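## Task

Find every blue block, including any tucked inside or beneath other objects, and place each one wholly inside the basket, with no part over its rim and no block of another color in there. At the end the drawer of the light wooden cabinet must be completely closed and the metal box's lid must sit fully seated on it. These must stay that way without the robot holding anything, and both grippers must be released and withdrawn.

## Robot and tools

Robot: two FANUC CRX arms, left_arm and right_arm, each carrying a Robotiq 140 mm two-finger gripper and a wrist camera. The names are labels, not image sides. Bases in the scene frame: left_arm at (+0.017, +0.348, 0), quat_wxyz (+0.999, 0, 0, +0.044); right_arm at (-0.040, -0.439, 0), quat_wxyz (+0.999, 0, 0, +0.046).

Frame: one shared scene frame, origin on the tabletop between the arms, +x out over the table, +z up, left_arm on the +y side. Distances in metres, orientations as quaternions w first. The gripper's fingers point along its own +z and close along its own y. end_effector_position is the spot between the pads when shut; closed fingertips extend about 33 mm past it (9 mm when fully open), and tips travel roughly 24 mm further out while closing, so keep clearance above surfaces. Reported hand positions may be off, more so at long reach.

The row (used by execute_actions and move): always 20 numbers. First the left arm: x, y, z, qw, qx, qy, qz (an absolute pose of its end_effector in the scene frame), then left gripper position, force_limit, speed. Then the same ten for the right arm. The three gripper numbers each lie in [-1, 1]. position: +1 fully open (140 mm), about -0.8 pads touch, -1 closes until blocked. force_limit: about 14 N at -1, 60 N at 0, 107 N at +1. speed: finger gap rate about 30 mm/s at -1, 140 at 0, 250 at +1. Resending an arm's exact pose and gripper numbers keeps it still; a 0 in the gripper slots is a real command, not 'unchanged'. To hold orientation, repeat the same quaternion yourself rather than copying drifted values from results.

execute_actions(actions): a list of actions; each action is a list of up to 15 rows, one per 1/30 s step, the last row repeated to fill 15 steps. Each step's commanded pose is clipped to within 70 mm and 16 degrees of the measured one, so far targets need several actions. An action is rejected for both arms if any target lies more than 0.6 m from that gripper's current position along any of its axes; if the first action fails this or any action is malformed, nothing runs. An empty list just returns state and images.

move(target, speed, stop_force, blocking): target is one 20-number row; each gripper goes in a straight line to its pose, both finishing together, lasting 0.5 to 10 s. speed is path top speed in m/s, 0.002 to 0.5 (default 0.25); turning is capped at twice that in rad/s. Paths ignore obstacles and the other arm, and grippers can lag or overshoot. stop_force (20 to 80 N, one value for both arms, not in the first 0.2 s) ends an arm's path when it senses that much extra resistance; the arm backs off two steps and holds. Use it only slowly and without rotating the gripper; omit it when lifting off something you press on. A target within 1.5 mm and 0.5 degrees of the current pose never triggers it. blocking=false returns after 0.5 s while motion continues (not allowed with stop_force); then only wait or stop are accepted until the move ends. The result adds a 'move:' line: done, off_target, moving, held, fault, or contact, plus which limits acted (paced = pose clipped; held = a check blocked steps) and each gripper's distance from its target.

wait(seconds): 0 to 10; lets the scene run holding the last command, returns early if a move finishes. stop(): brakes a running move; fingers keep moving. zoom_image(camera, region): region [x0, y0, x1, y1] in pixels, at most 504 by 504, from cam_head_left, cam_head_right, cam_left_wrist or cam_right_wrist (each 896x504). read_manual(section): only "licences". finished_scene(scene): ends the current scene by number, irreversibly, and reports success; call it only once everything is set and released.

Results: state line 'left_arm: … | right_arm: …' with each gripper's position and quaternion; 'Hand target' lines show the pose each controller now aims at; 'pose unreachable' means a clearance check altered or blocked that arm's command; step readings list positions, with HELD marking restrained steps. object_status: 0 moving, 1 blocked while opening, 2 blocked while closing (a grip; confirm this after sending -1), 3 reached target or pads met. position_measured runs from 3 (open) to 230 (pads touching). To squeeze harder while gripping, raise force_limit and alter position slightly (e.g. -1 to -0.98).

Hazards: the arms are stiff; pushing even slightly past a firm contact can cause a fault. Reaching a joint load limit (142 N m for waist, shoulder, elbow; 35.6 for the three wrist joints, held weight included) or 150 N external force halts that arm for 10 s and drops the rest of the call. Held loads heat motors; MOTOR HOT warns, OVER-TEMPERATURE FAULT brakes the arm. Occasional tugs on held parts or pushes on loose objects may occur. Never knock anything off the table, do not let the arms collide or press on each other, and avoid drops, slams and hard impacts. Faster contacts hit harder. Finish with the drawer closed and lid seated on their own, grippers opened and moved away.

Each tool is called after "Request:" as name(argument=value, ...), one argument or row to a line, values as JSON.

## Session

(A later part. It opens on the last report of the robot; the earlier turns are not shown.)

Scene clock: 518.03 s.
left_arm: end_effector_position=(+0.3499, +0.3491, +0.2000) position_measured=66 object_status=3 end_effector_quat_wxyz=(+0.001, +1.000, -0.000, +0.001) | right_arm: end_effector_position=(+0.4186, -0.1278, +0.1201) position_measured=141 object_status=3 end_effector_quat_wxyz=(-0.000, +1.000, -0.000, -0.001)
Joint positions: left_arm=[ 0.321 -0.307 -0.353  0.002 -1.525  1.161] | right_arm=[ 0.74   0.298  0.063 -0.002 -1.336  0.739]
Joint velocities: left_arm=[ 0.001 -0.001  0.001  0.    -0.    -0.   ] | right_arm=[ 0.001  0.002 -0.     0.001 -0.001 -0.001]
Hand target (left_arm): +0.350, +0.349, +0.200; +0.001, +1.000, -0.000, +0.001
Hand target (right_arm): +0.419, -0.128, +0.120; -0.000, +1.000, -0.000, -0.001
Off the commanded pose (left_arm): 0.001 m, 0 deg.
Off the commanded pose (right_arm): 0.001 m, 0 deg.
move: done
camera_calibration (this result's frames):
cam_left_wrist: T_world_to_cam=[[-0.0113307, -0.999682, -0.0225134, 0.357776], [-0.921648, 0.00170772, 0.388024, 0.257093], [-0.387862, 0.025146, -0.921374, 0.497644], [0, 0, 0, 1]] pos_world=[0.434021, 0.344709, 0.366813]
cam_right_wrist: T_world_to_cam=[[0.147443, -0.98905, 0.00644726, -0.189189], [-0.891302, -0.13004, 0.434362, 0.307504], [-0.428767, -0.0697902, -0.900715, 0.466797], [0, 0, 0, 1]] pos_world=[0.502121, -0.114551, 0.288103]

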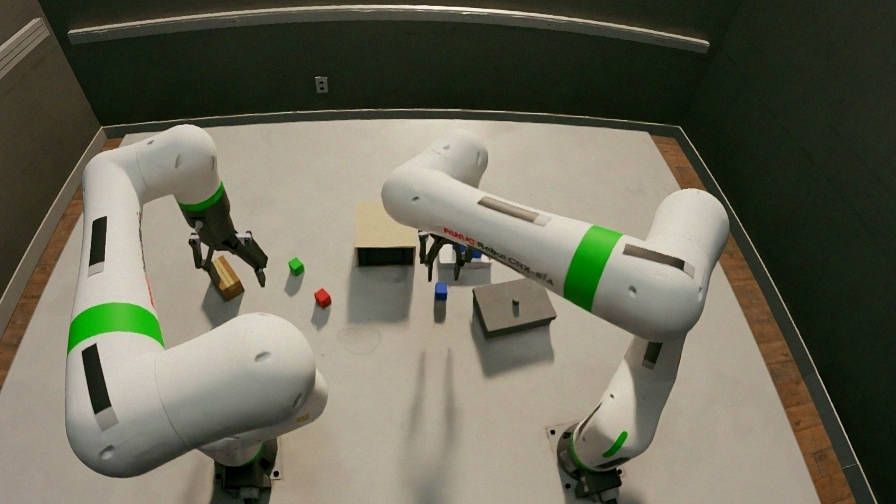

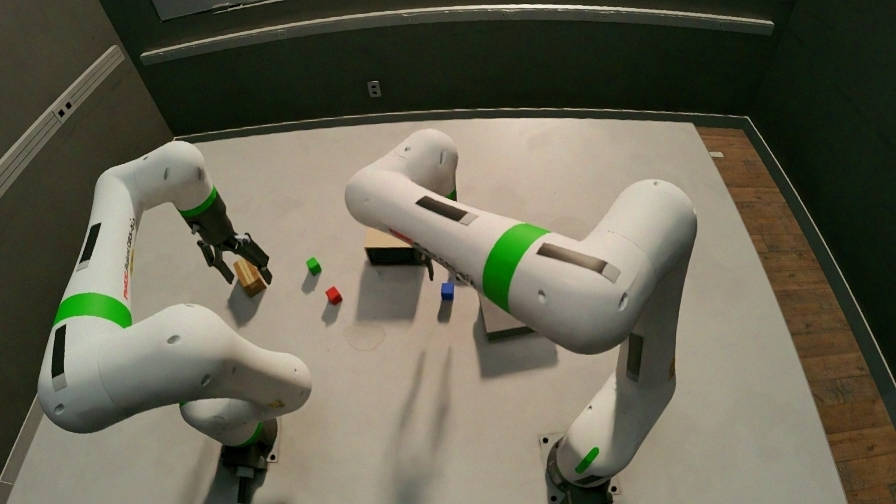

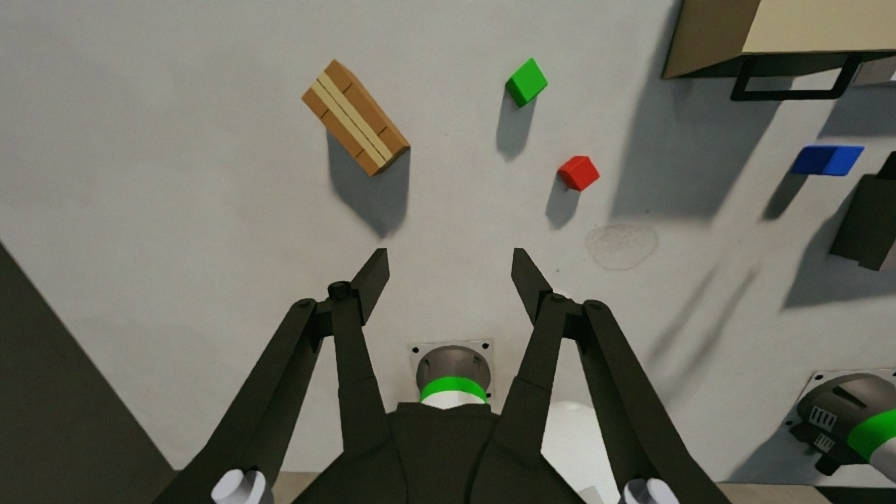

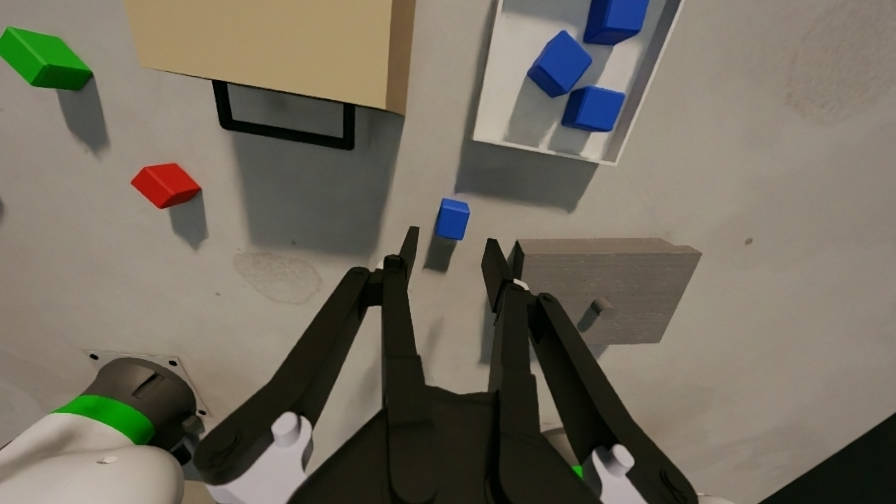

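Centered. Descend and grasp.

Request:
move(
  target=[0.35,0.35,0.2,0,1,0,0,0.5,0,0, 0.42,-0.128,0.044,0,1,0,0,-0.1,0,0],
  speed=0.1,
  stop_force=30,
)

Request:
execute_actions(
  actions=[
    [[0.35,0.35,0.2,0,1,0,0,0.5,0,0, 0.42,-0.128,0.044,0,1,0,0,-1,0,0]],
    [[0.35,0.35,0.2,0,1,0,0,0.5,0,0, 0.42,-0.128,0.044,0,1,0,0,-1,0,0]],
  ],
)

Scene clock: 525.23 s.
left_arm: end_effector_position=(+0.3500, +0.3500, +0.2000) position_measured=66 object_status=3 end_effector_quat_wxyz=(-0.000, +1.000, +0.000, +0.000) | right_arm: end_effector_position=(+0.4201, -0.1279, +0.0440) position_measured=141 object_status=3 end_effector_quat_wxyz=(+0.000, +1.000, -0.000, +0.000)
Joint positions: left_arm=[ 0.321 -0.306 -0.351  0.    -1.526  1.162] | right_arm=[ 0.739  0.358 -0.044  0.    -1.168  0.74 ]
Joint velocities: left_arm=[ 0.     0.    -0.001 -0.     0.003  0.002] | right_arm=[-0.    -0.    -0.     0.     0.001  0.001]
Hand target (left_arm): +0.350, +0.350, +0.200; -0.000, +1.000, +0.000, +0.000
Hand target (right_arm): +0.420, -0.128, +0.044; +0.000, +1.000, -0.000, +0.000
Off the commanded pose (left_arm): 0.000 m, 0 deg.
Off the commanded pose (right_arm): 0.000 m, 0 deg.
move: done
camera_calibration (this result's frames):
cam_left_wrist: T_world_to_cam=[[-0.0108855, -0.999641, -0.0244866, 0.358979], [-0.921203, 0.00050057, 0.389083, 0.257264], [-0.388931, 0.0267925, -0.920877, 0.497393], [0, 0, 0, 1]] pos_world=[0.434352, 0.345395, 0.366731]
cam_right_wrist: T_world_to_cam=[[0.147487, -0.989035, 0.00760926, -0.189111], [-0.891912, -0.129671, 0.433218, 0.342205], [-0.427481, -0.0706809, -0.901257, 0.398331], [0, 0, 0, 1]] pos_world=[0.503387, -0.114508, 0.212188]

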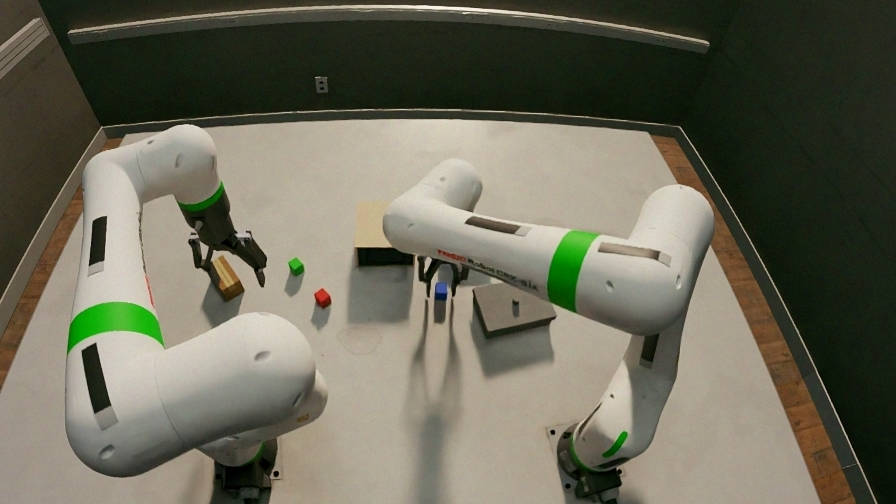

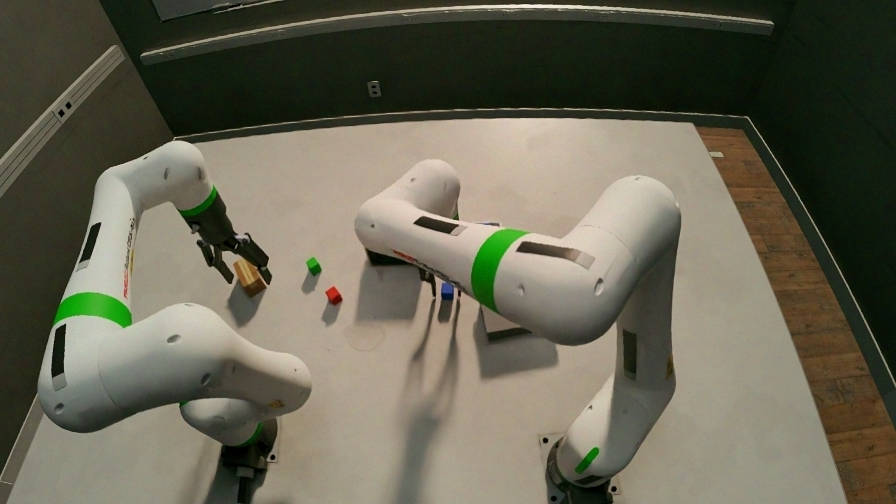

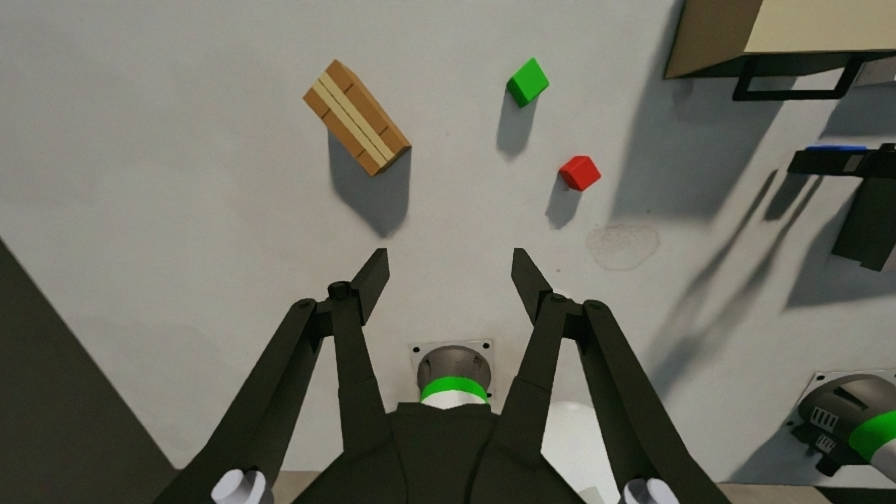

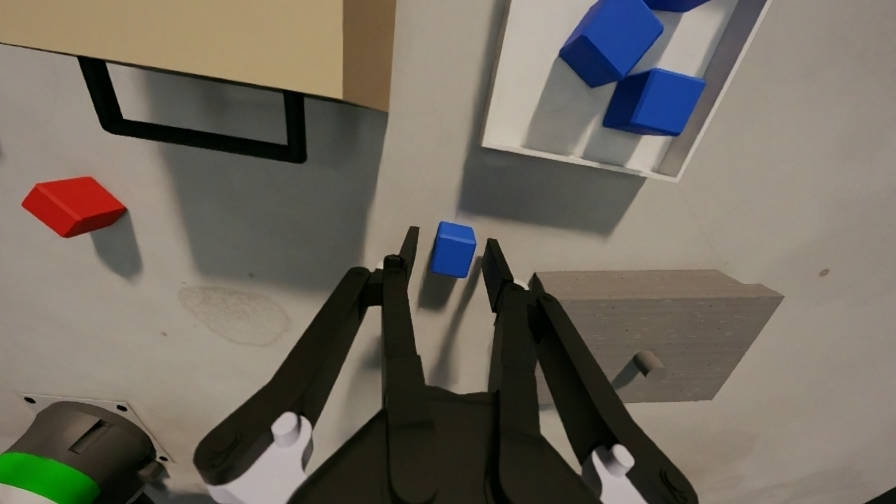

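Scene clock: 526.23 s.
left_arm: end_effector_position=(+0.3500, +0.3500, +0.2000) position_measured=66 object_status=3 end_effector_quat_wxyz=(-0.000, +1.000, +0.000, -0.000) | right_arm: end_effector_position=(+0.4200, -0.1280, +0.0440) position_measured=189 object_status=2 end_effector_quat_wxyz=(+0.000, +1.000, +0.000, +0.000)
Joint positions: left_arm=[ 0.321 -0.306 -0.351 -0.    -1.526  1.162] | right_arm=[ 0.739  0.358 -0.044  0.    -1.168  0.74 ]
Joint velocities: left_arm=[ 0.     0.001  0.     0.001 -0.001  0.   ] | right_arm=[ 0.001 -0.001  0.    -0.001 -0.001  0.   ]
Hand target (left_arm): +0.350, +0.350, +0.200; -0.000, +1.000, +0.000, -0.000
Hand target (right_arm): +0.420, -0.128, +0.044; +0.000, +1.000, +0.000, -0.000
Off the commanded pose (left_arm): 0.000 m, 0 deg.
Off the commanded pose (right_arm): 0.000 m, 0 deg.
Step readings (end_effector_position; steps 1 to 15: 1st action; 16 to 30: 2nd action):
0: left_arm (+0.3500, +0.3500, +0.2000) | right_arm (+0.4201, -0.1279, +0.0440)
1: left_arm (+0.3500, +0.3500, +0.2000) | right_arm (+0.4201, -0.1280, +0.0440)
2: left_arm (+0.3500, +0.3500, +0.2000) | right_arm (+0.4200, -0.1280, +0.0440)
4: left_arm (+0.3500, +0.3500, +0.2000) | right_arm (+0.4200, -0.1280, +0.0439)
8: left_arm (+0.3500, +0.3500, +0.2000) | right_arm (+0.4200, -0.1280, +0.0439)
15: left_arm (+0.3500, +0.3500, +0.2000) | right_arm (+0.4200, -0.1280, +0.0439)
16: left_arm (+0.3500, +0.3500, +0.2000) | right_arm (+0.4200, -0.1280, +0.0439)
17: left_arm (+0.3500, +0.3500, +0.2000) | right_arm (+0.4200, -0.1280, +0.0439)
19: left_arm (+0.3500, +0.3500, +0.2000) | right_arm (+0.4200, -0.1280, +0.0439)
23: left_arm (+0.3500, +0.3500, +0.2000) | right_arm (+0.4200, -0.1280, +0.0439)
30: end_effector_position above
camera_calibration (this result's frames):
cam_left_wrist: T_world_to_cam=[[-0.0109881, -0.99964, -0.024486, 0.358981], [-0.921202, 0.000595357, 0.389085, 0.257232], [-0.38893, 0.0268319, -0.920877, 0.497381], [0, 0, 0, 1]] pos_world=[0.434354, 0.345353, 0.366731]
cam_right_wrist: T_world_to_cam=[[0.147689, -0.989004, 0.00768748, -0.189256], [-0.891841, -0.129812, 0.433322, 0.342109], [-0.427559, -0.070853, -0.901206, 0.398249], [0, 0, 0, 1]] pos_world=[0.503333, -0.114548, 0.212116]

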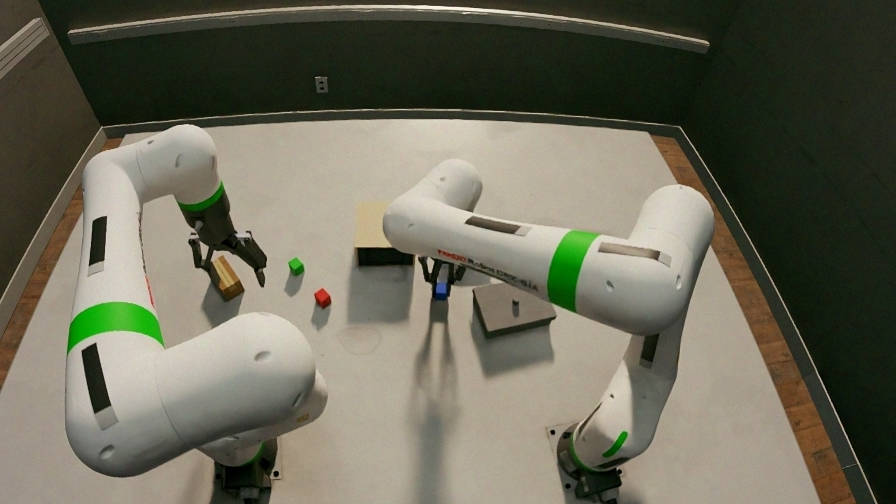

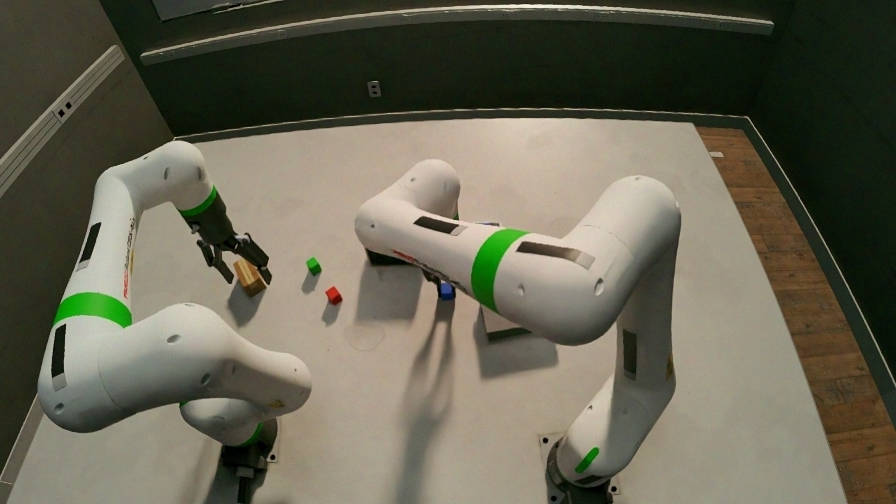

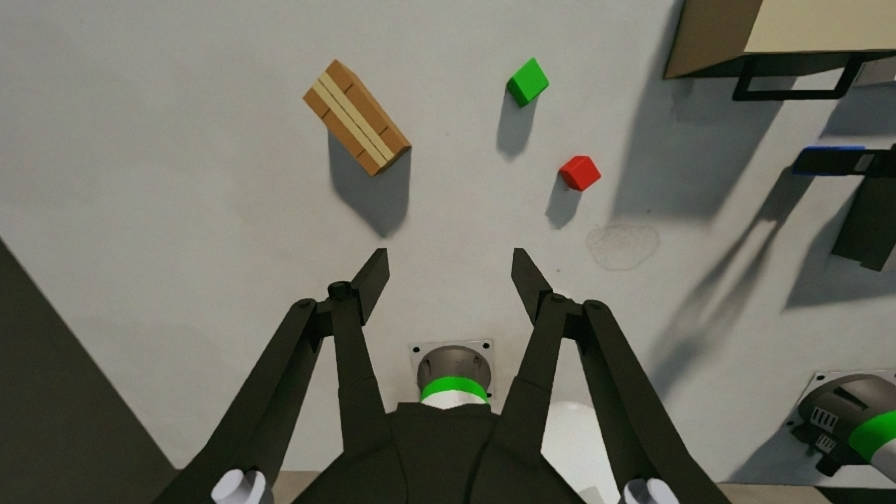

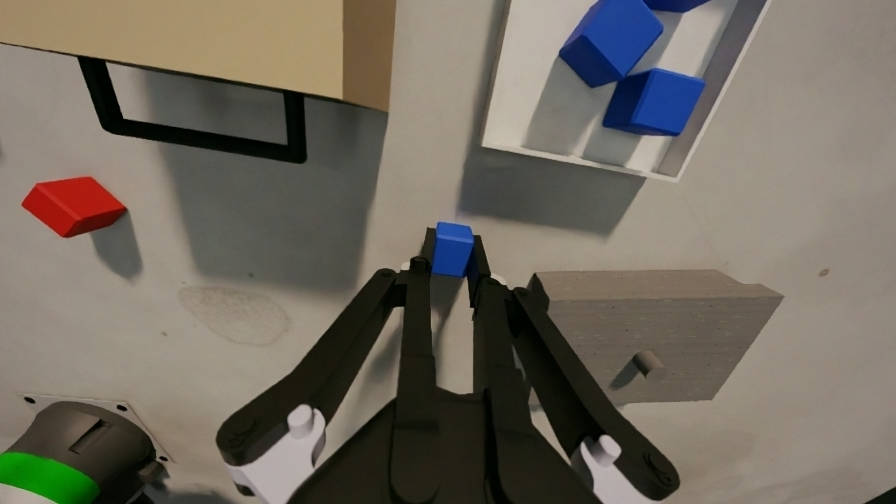

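Request:
move(
  target=[0.35,0.35,0.2,0,1,0,0,0.5,0,0, 0.44,-0.135,0.12,0,1,0,0,-1,0,0],
  speed=0.15,
)

Request:
move(
  target=[0.35,0.35,0.2,0,1,0,0,0.5,0,0, 0.62,-0.176,0.11,0,1,0,0,-1,0,0],
  speed=0.2,
)

Request:
move(
  target=[0.35,0.35,0.2,0,1,0,0,0.5,0,0, 0.62,-0.176,0.056,0,1,0,0,-1,0,0],
  speed=0.07,
  stop_force=30,
)

Scene clock: 539.07 s.
left_arm: end_effector_position=(+0.3500, +0.3500, +0.2000) position_measured=66 object_status=3 end_effector_quat_wxyz=(-0.000, +1.000, +0.000, -0.000) | right_arm: end_effector_position=(+0.4400, -0.1350, +0.1203) position_measured=189 object_status=2 end_effector_quat_wxyz=(-0.000, +1.000, +0.000, +0.000)
Joint positions: left_arm=[ 0.321 -0.306 -0.351 -0.    -1.526  1.162] | right_arm=[ 0.704  0.331  0.106  0.    -1.345  0.776]
Joint velocities: left_arm=[-0.    -0.    -0.    -0.     0.001 -0.   ] | right_arm=[-0.     0.005  0.001 -0.004  0.    -0.   ]
Hand target (left_arm): +0.350, +0.350, +0.200; -0.000, +1.000, +0.000, -0.000
Hand target (right_arm): +0.440, -0.135, +0.120; -0.000, +1.000, +0.000, +0.000
Off the commanded pose (left_arm): 0.000 m, 0 deg.
Off the commanded pose (right_arm): 0.000 m, 0 deg.
move: done
camera_calibration (this result's frames):
cam_left_wrist: T_world_to_cam=[[-0.0109884, -0.99964, -0.0244861, 0.358981], [-0.921202, 0.000595544, 0.389085, 0.257232], [-0.38893, 0.026832, -0.920876, 0.497381], [0, 0, 0, 1]] pos_world=[0.434354, 0.345353, 0.366731]
cam_right_wrist: T_world_to_cam=[[0.147926, -0.988971, 0.00743417, -0.199772], [-0.892011, -0.130169, 0.432865, 0.326063], [-0.427123, -0.0706631, -0.901428, 0.47494], [0, 0, 0, 1]] pos_world=[0.523262, -0.121565, 0.288468]

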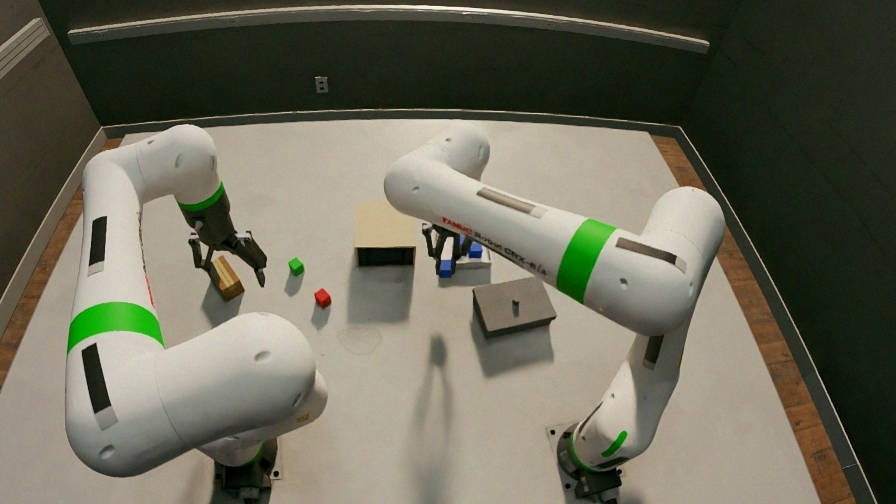

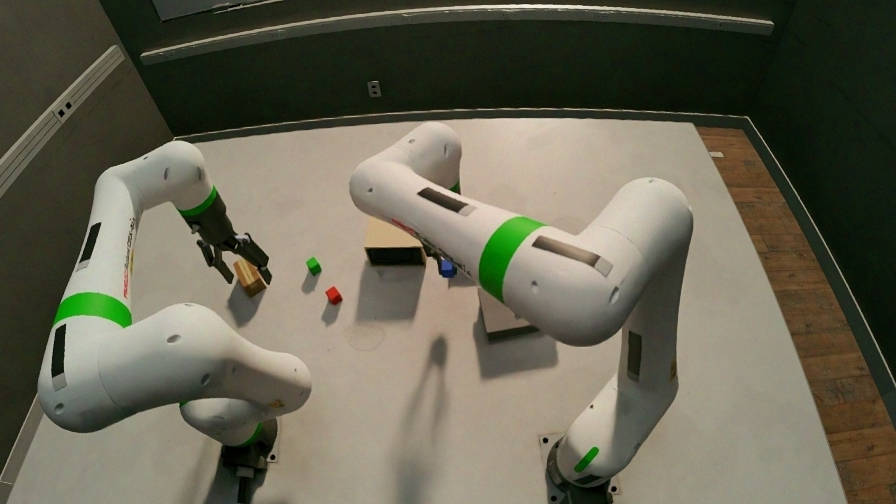

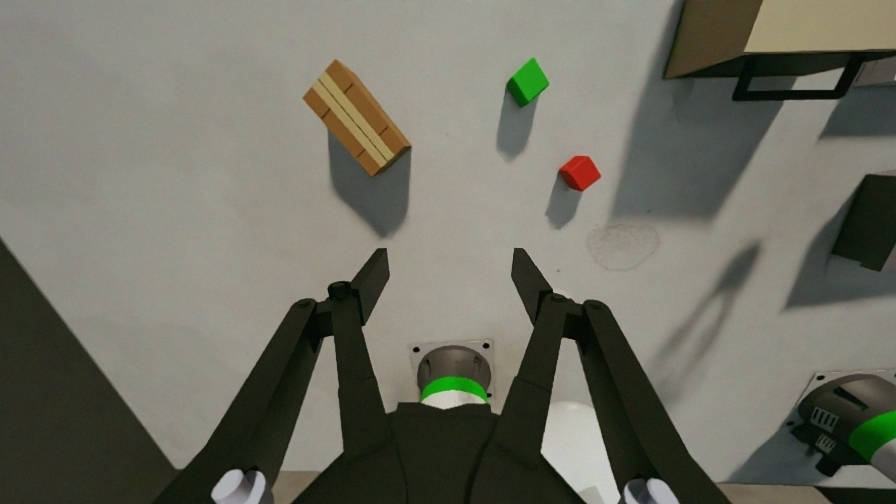

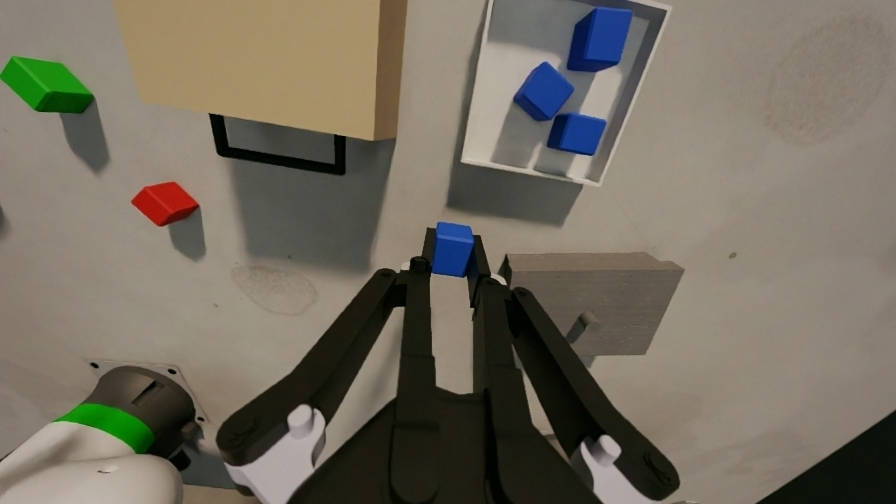

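Scene clock: 540.43 s.
left_arm: end_effector_position=(+0.3500, +0.3500, +0.2000) position_measured=66 object_status=3 end_effector_quat_wxyz=(-0.000, +1.000, +0.000, -0.000) | right_arm: end_effector_position=(+0.6203, -0.1755, +0.1101) position_measured=189 object_status=2 end_effector_quat_wxyz=(+0.000, +1.000, +0.000, +0.000)
Joint positions: left_arm=[ 0.321 -0.306 -0.351 -0.    -1.526  1.162] | right_arm=[ 0.472  0.716  0.652  0.001 -1.506  1.007]
Joint velocities: left_arm=[-0.    -0.     0.     0.     0.    -0.001] | right_arm=[ 0.     0.001  0.001 -0.    -0.003 -0.   ]
Hand target (left_arm): +0.350, +0.350, +0.200; -0.000, +1.000, +0.000, -0.000
Hand target (right_arm): +0.620, -0.175, +0.110; +0.000, +1.000, +0.000, +0.000
Off the commanded pose (left_arm): 0.000 m, 0 deg.
Off the commanded pose (right_arm): 0.001 m, 0 deg.
move: done
camera_calibration (this result's frames):
cam_left_wrist: T_world_to_cam=[[-0.0109886, -0.99964, -0.0244861, 0.358981], [-0.921202, 0.000595728, 0.389085, 0.257232], [-0.38893, 0.0268321, -0.920876, 0.497381], [0, 0, 0, 1]] pos_world=[0.434354, 0.345353, 0.366731]
cam_right_wrist: T_world_to_cam=[[0.147892, -0.988972, 0.00788851, -0.266415], [-0.892092, -0.129953, 0.432763, 0.486073], [-0.426965, -0.0710394, -0.901473, 0.539763], [0, 0, 0, 1]] pos_world=[0.703482, -0.161966, 0.278329]

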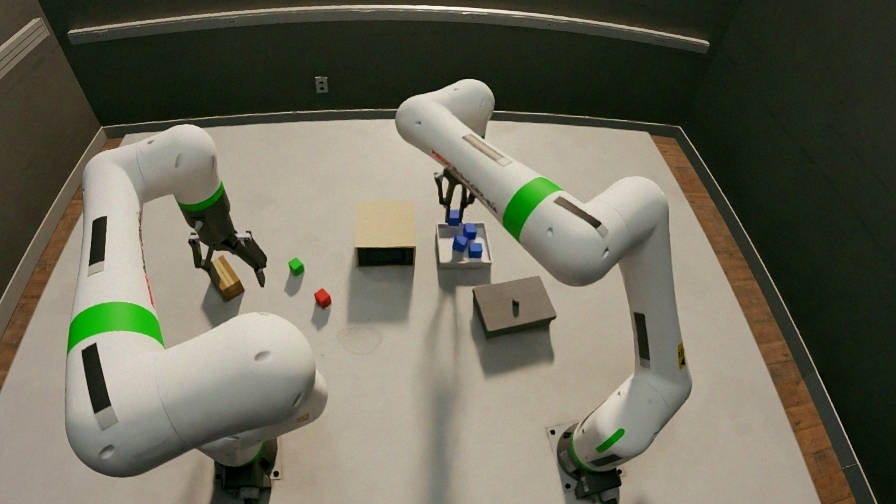

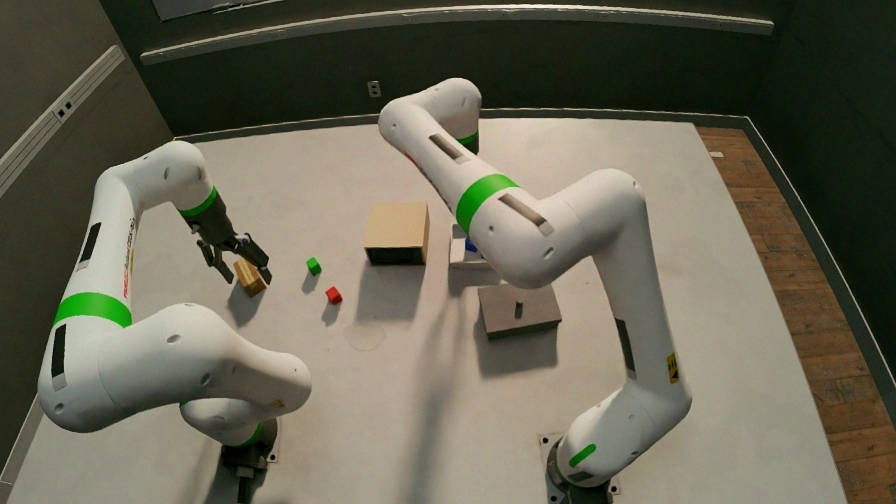

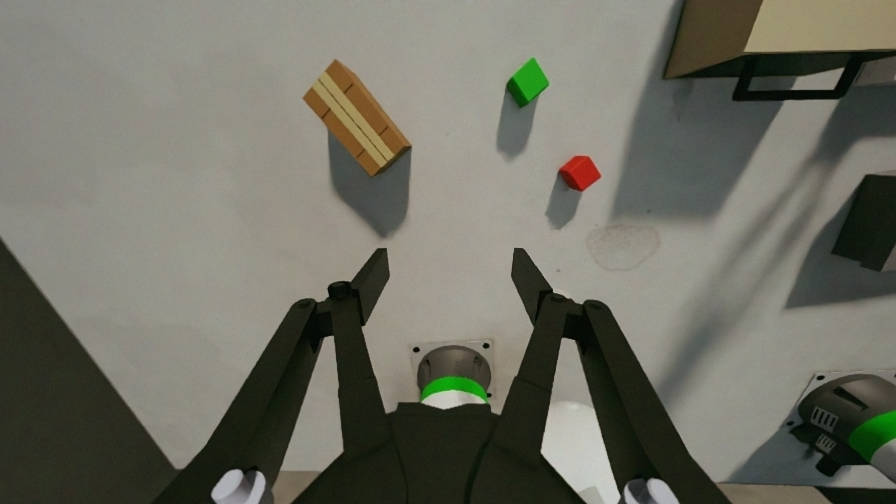

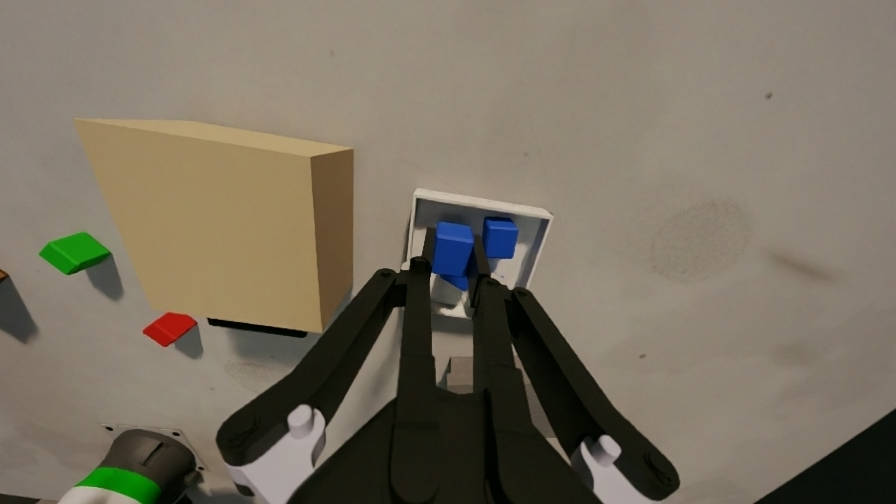

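Scene clock: 541.50 s.
left_arm: end_effector_position=(+0.3500, +0.3500, +0.2000) position_measured=66 object_status=3 end_effector_quat_wxyz=(-0.000, +1.000, +0.000, -0.000) | right_arm: end_effector_position=(+0.6200, -0.1760, +0.0560) position_measured=189 object_status=2 end_effector_quat_wxyz=(-0.000, +1.000, -0.000, +0.000)
Joint positions: left_arm=[ 0.321 -0.306 -0.351 -0.    -1.526  1.162] | right_arm=[ 0.471  0.735  0.556 -0.    -1.392  1.008]
Joint velocities: left_arm=[-0.  0. -0.  0.  0. -0.] | right_arm=[ 0.    -0.001 -0.001 -0.     0.001  0.001]
Hand target (left_arm): +0.350, +0.350, +0.200; -0.000, +1.000, +0.000, -0.000
Hand target (right_arm): +0.620, -0.176, +0.056; +0.000, +1.000, -0.000, +0.000
Off the commanded pose (left_arm): 0.000 m, 0 deg.
Off the commanded pose (right_arm): 0.000 m, 0 deg.
move: done
camera_calibration (this result's frames):
cam_left_wrist: T_world_to_cam=[[-0.0109884, -0.99964, -0.0244861, 0.358981], [-0.921202, 0.000595621, 0.389085, 0.257232], [-0.38893, 0.0268321, -0.920877, 0.497381], [0, 0, 0, 1]] pos_world=[0.434354, 0.345353, 0.366731]
cam_right_wrist: T_world_to_cam=[[0.147504, -0.989033, 0.00750732, -0.266174], [-0.891869, -0.129725, 0.43329, 0.509087], [-0.427565, -0.0706078, -0.901223, 0.491297], [0, 0, 0, 1]] pos_world=[0.703362, -0.162524, 0.224184]

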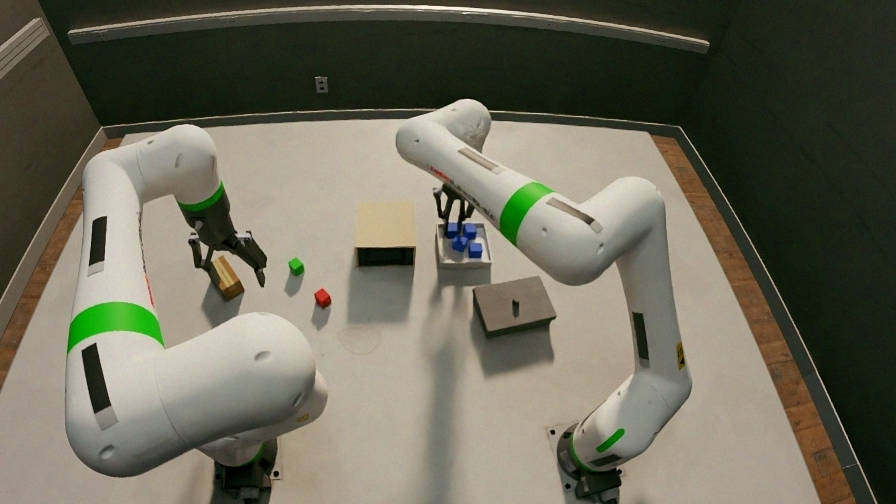

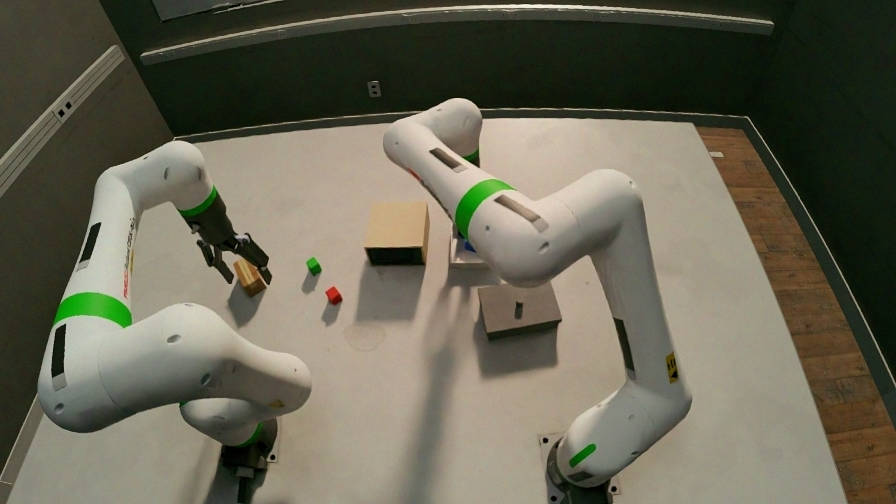

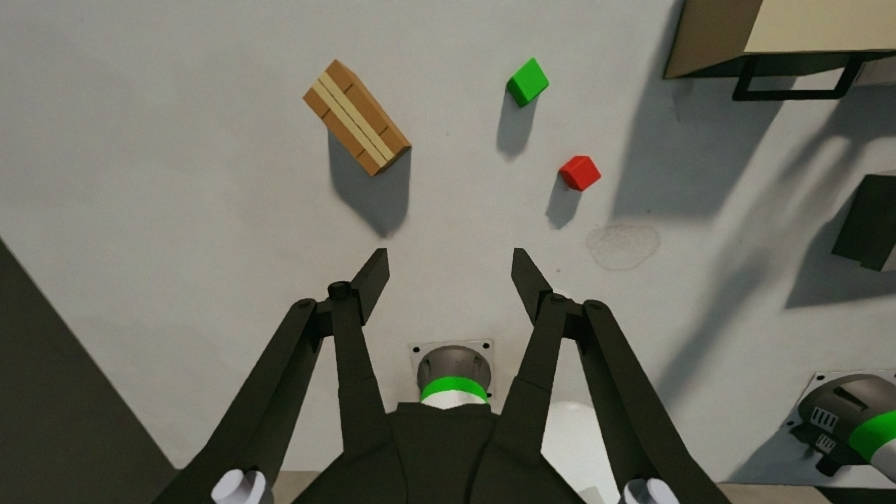

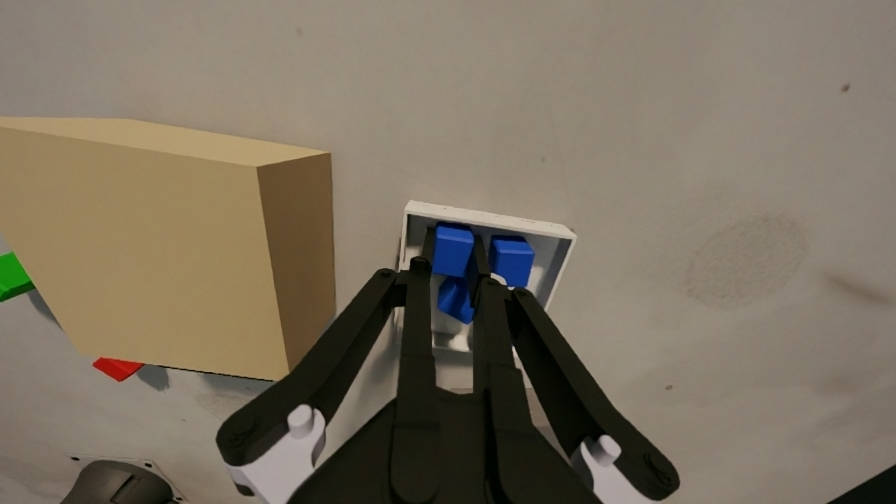

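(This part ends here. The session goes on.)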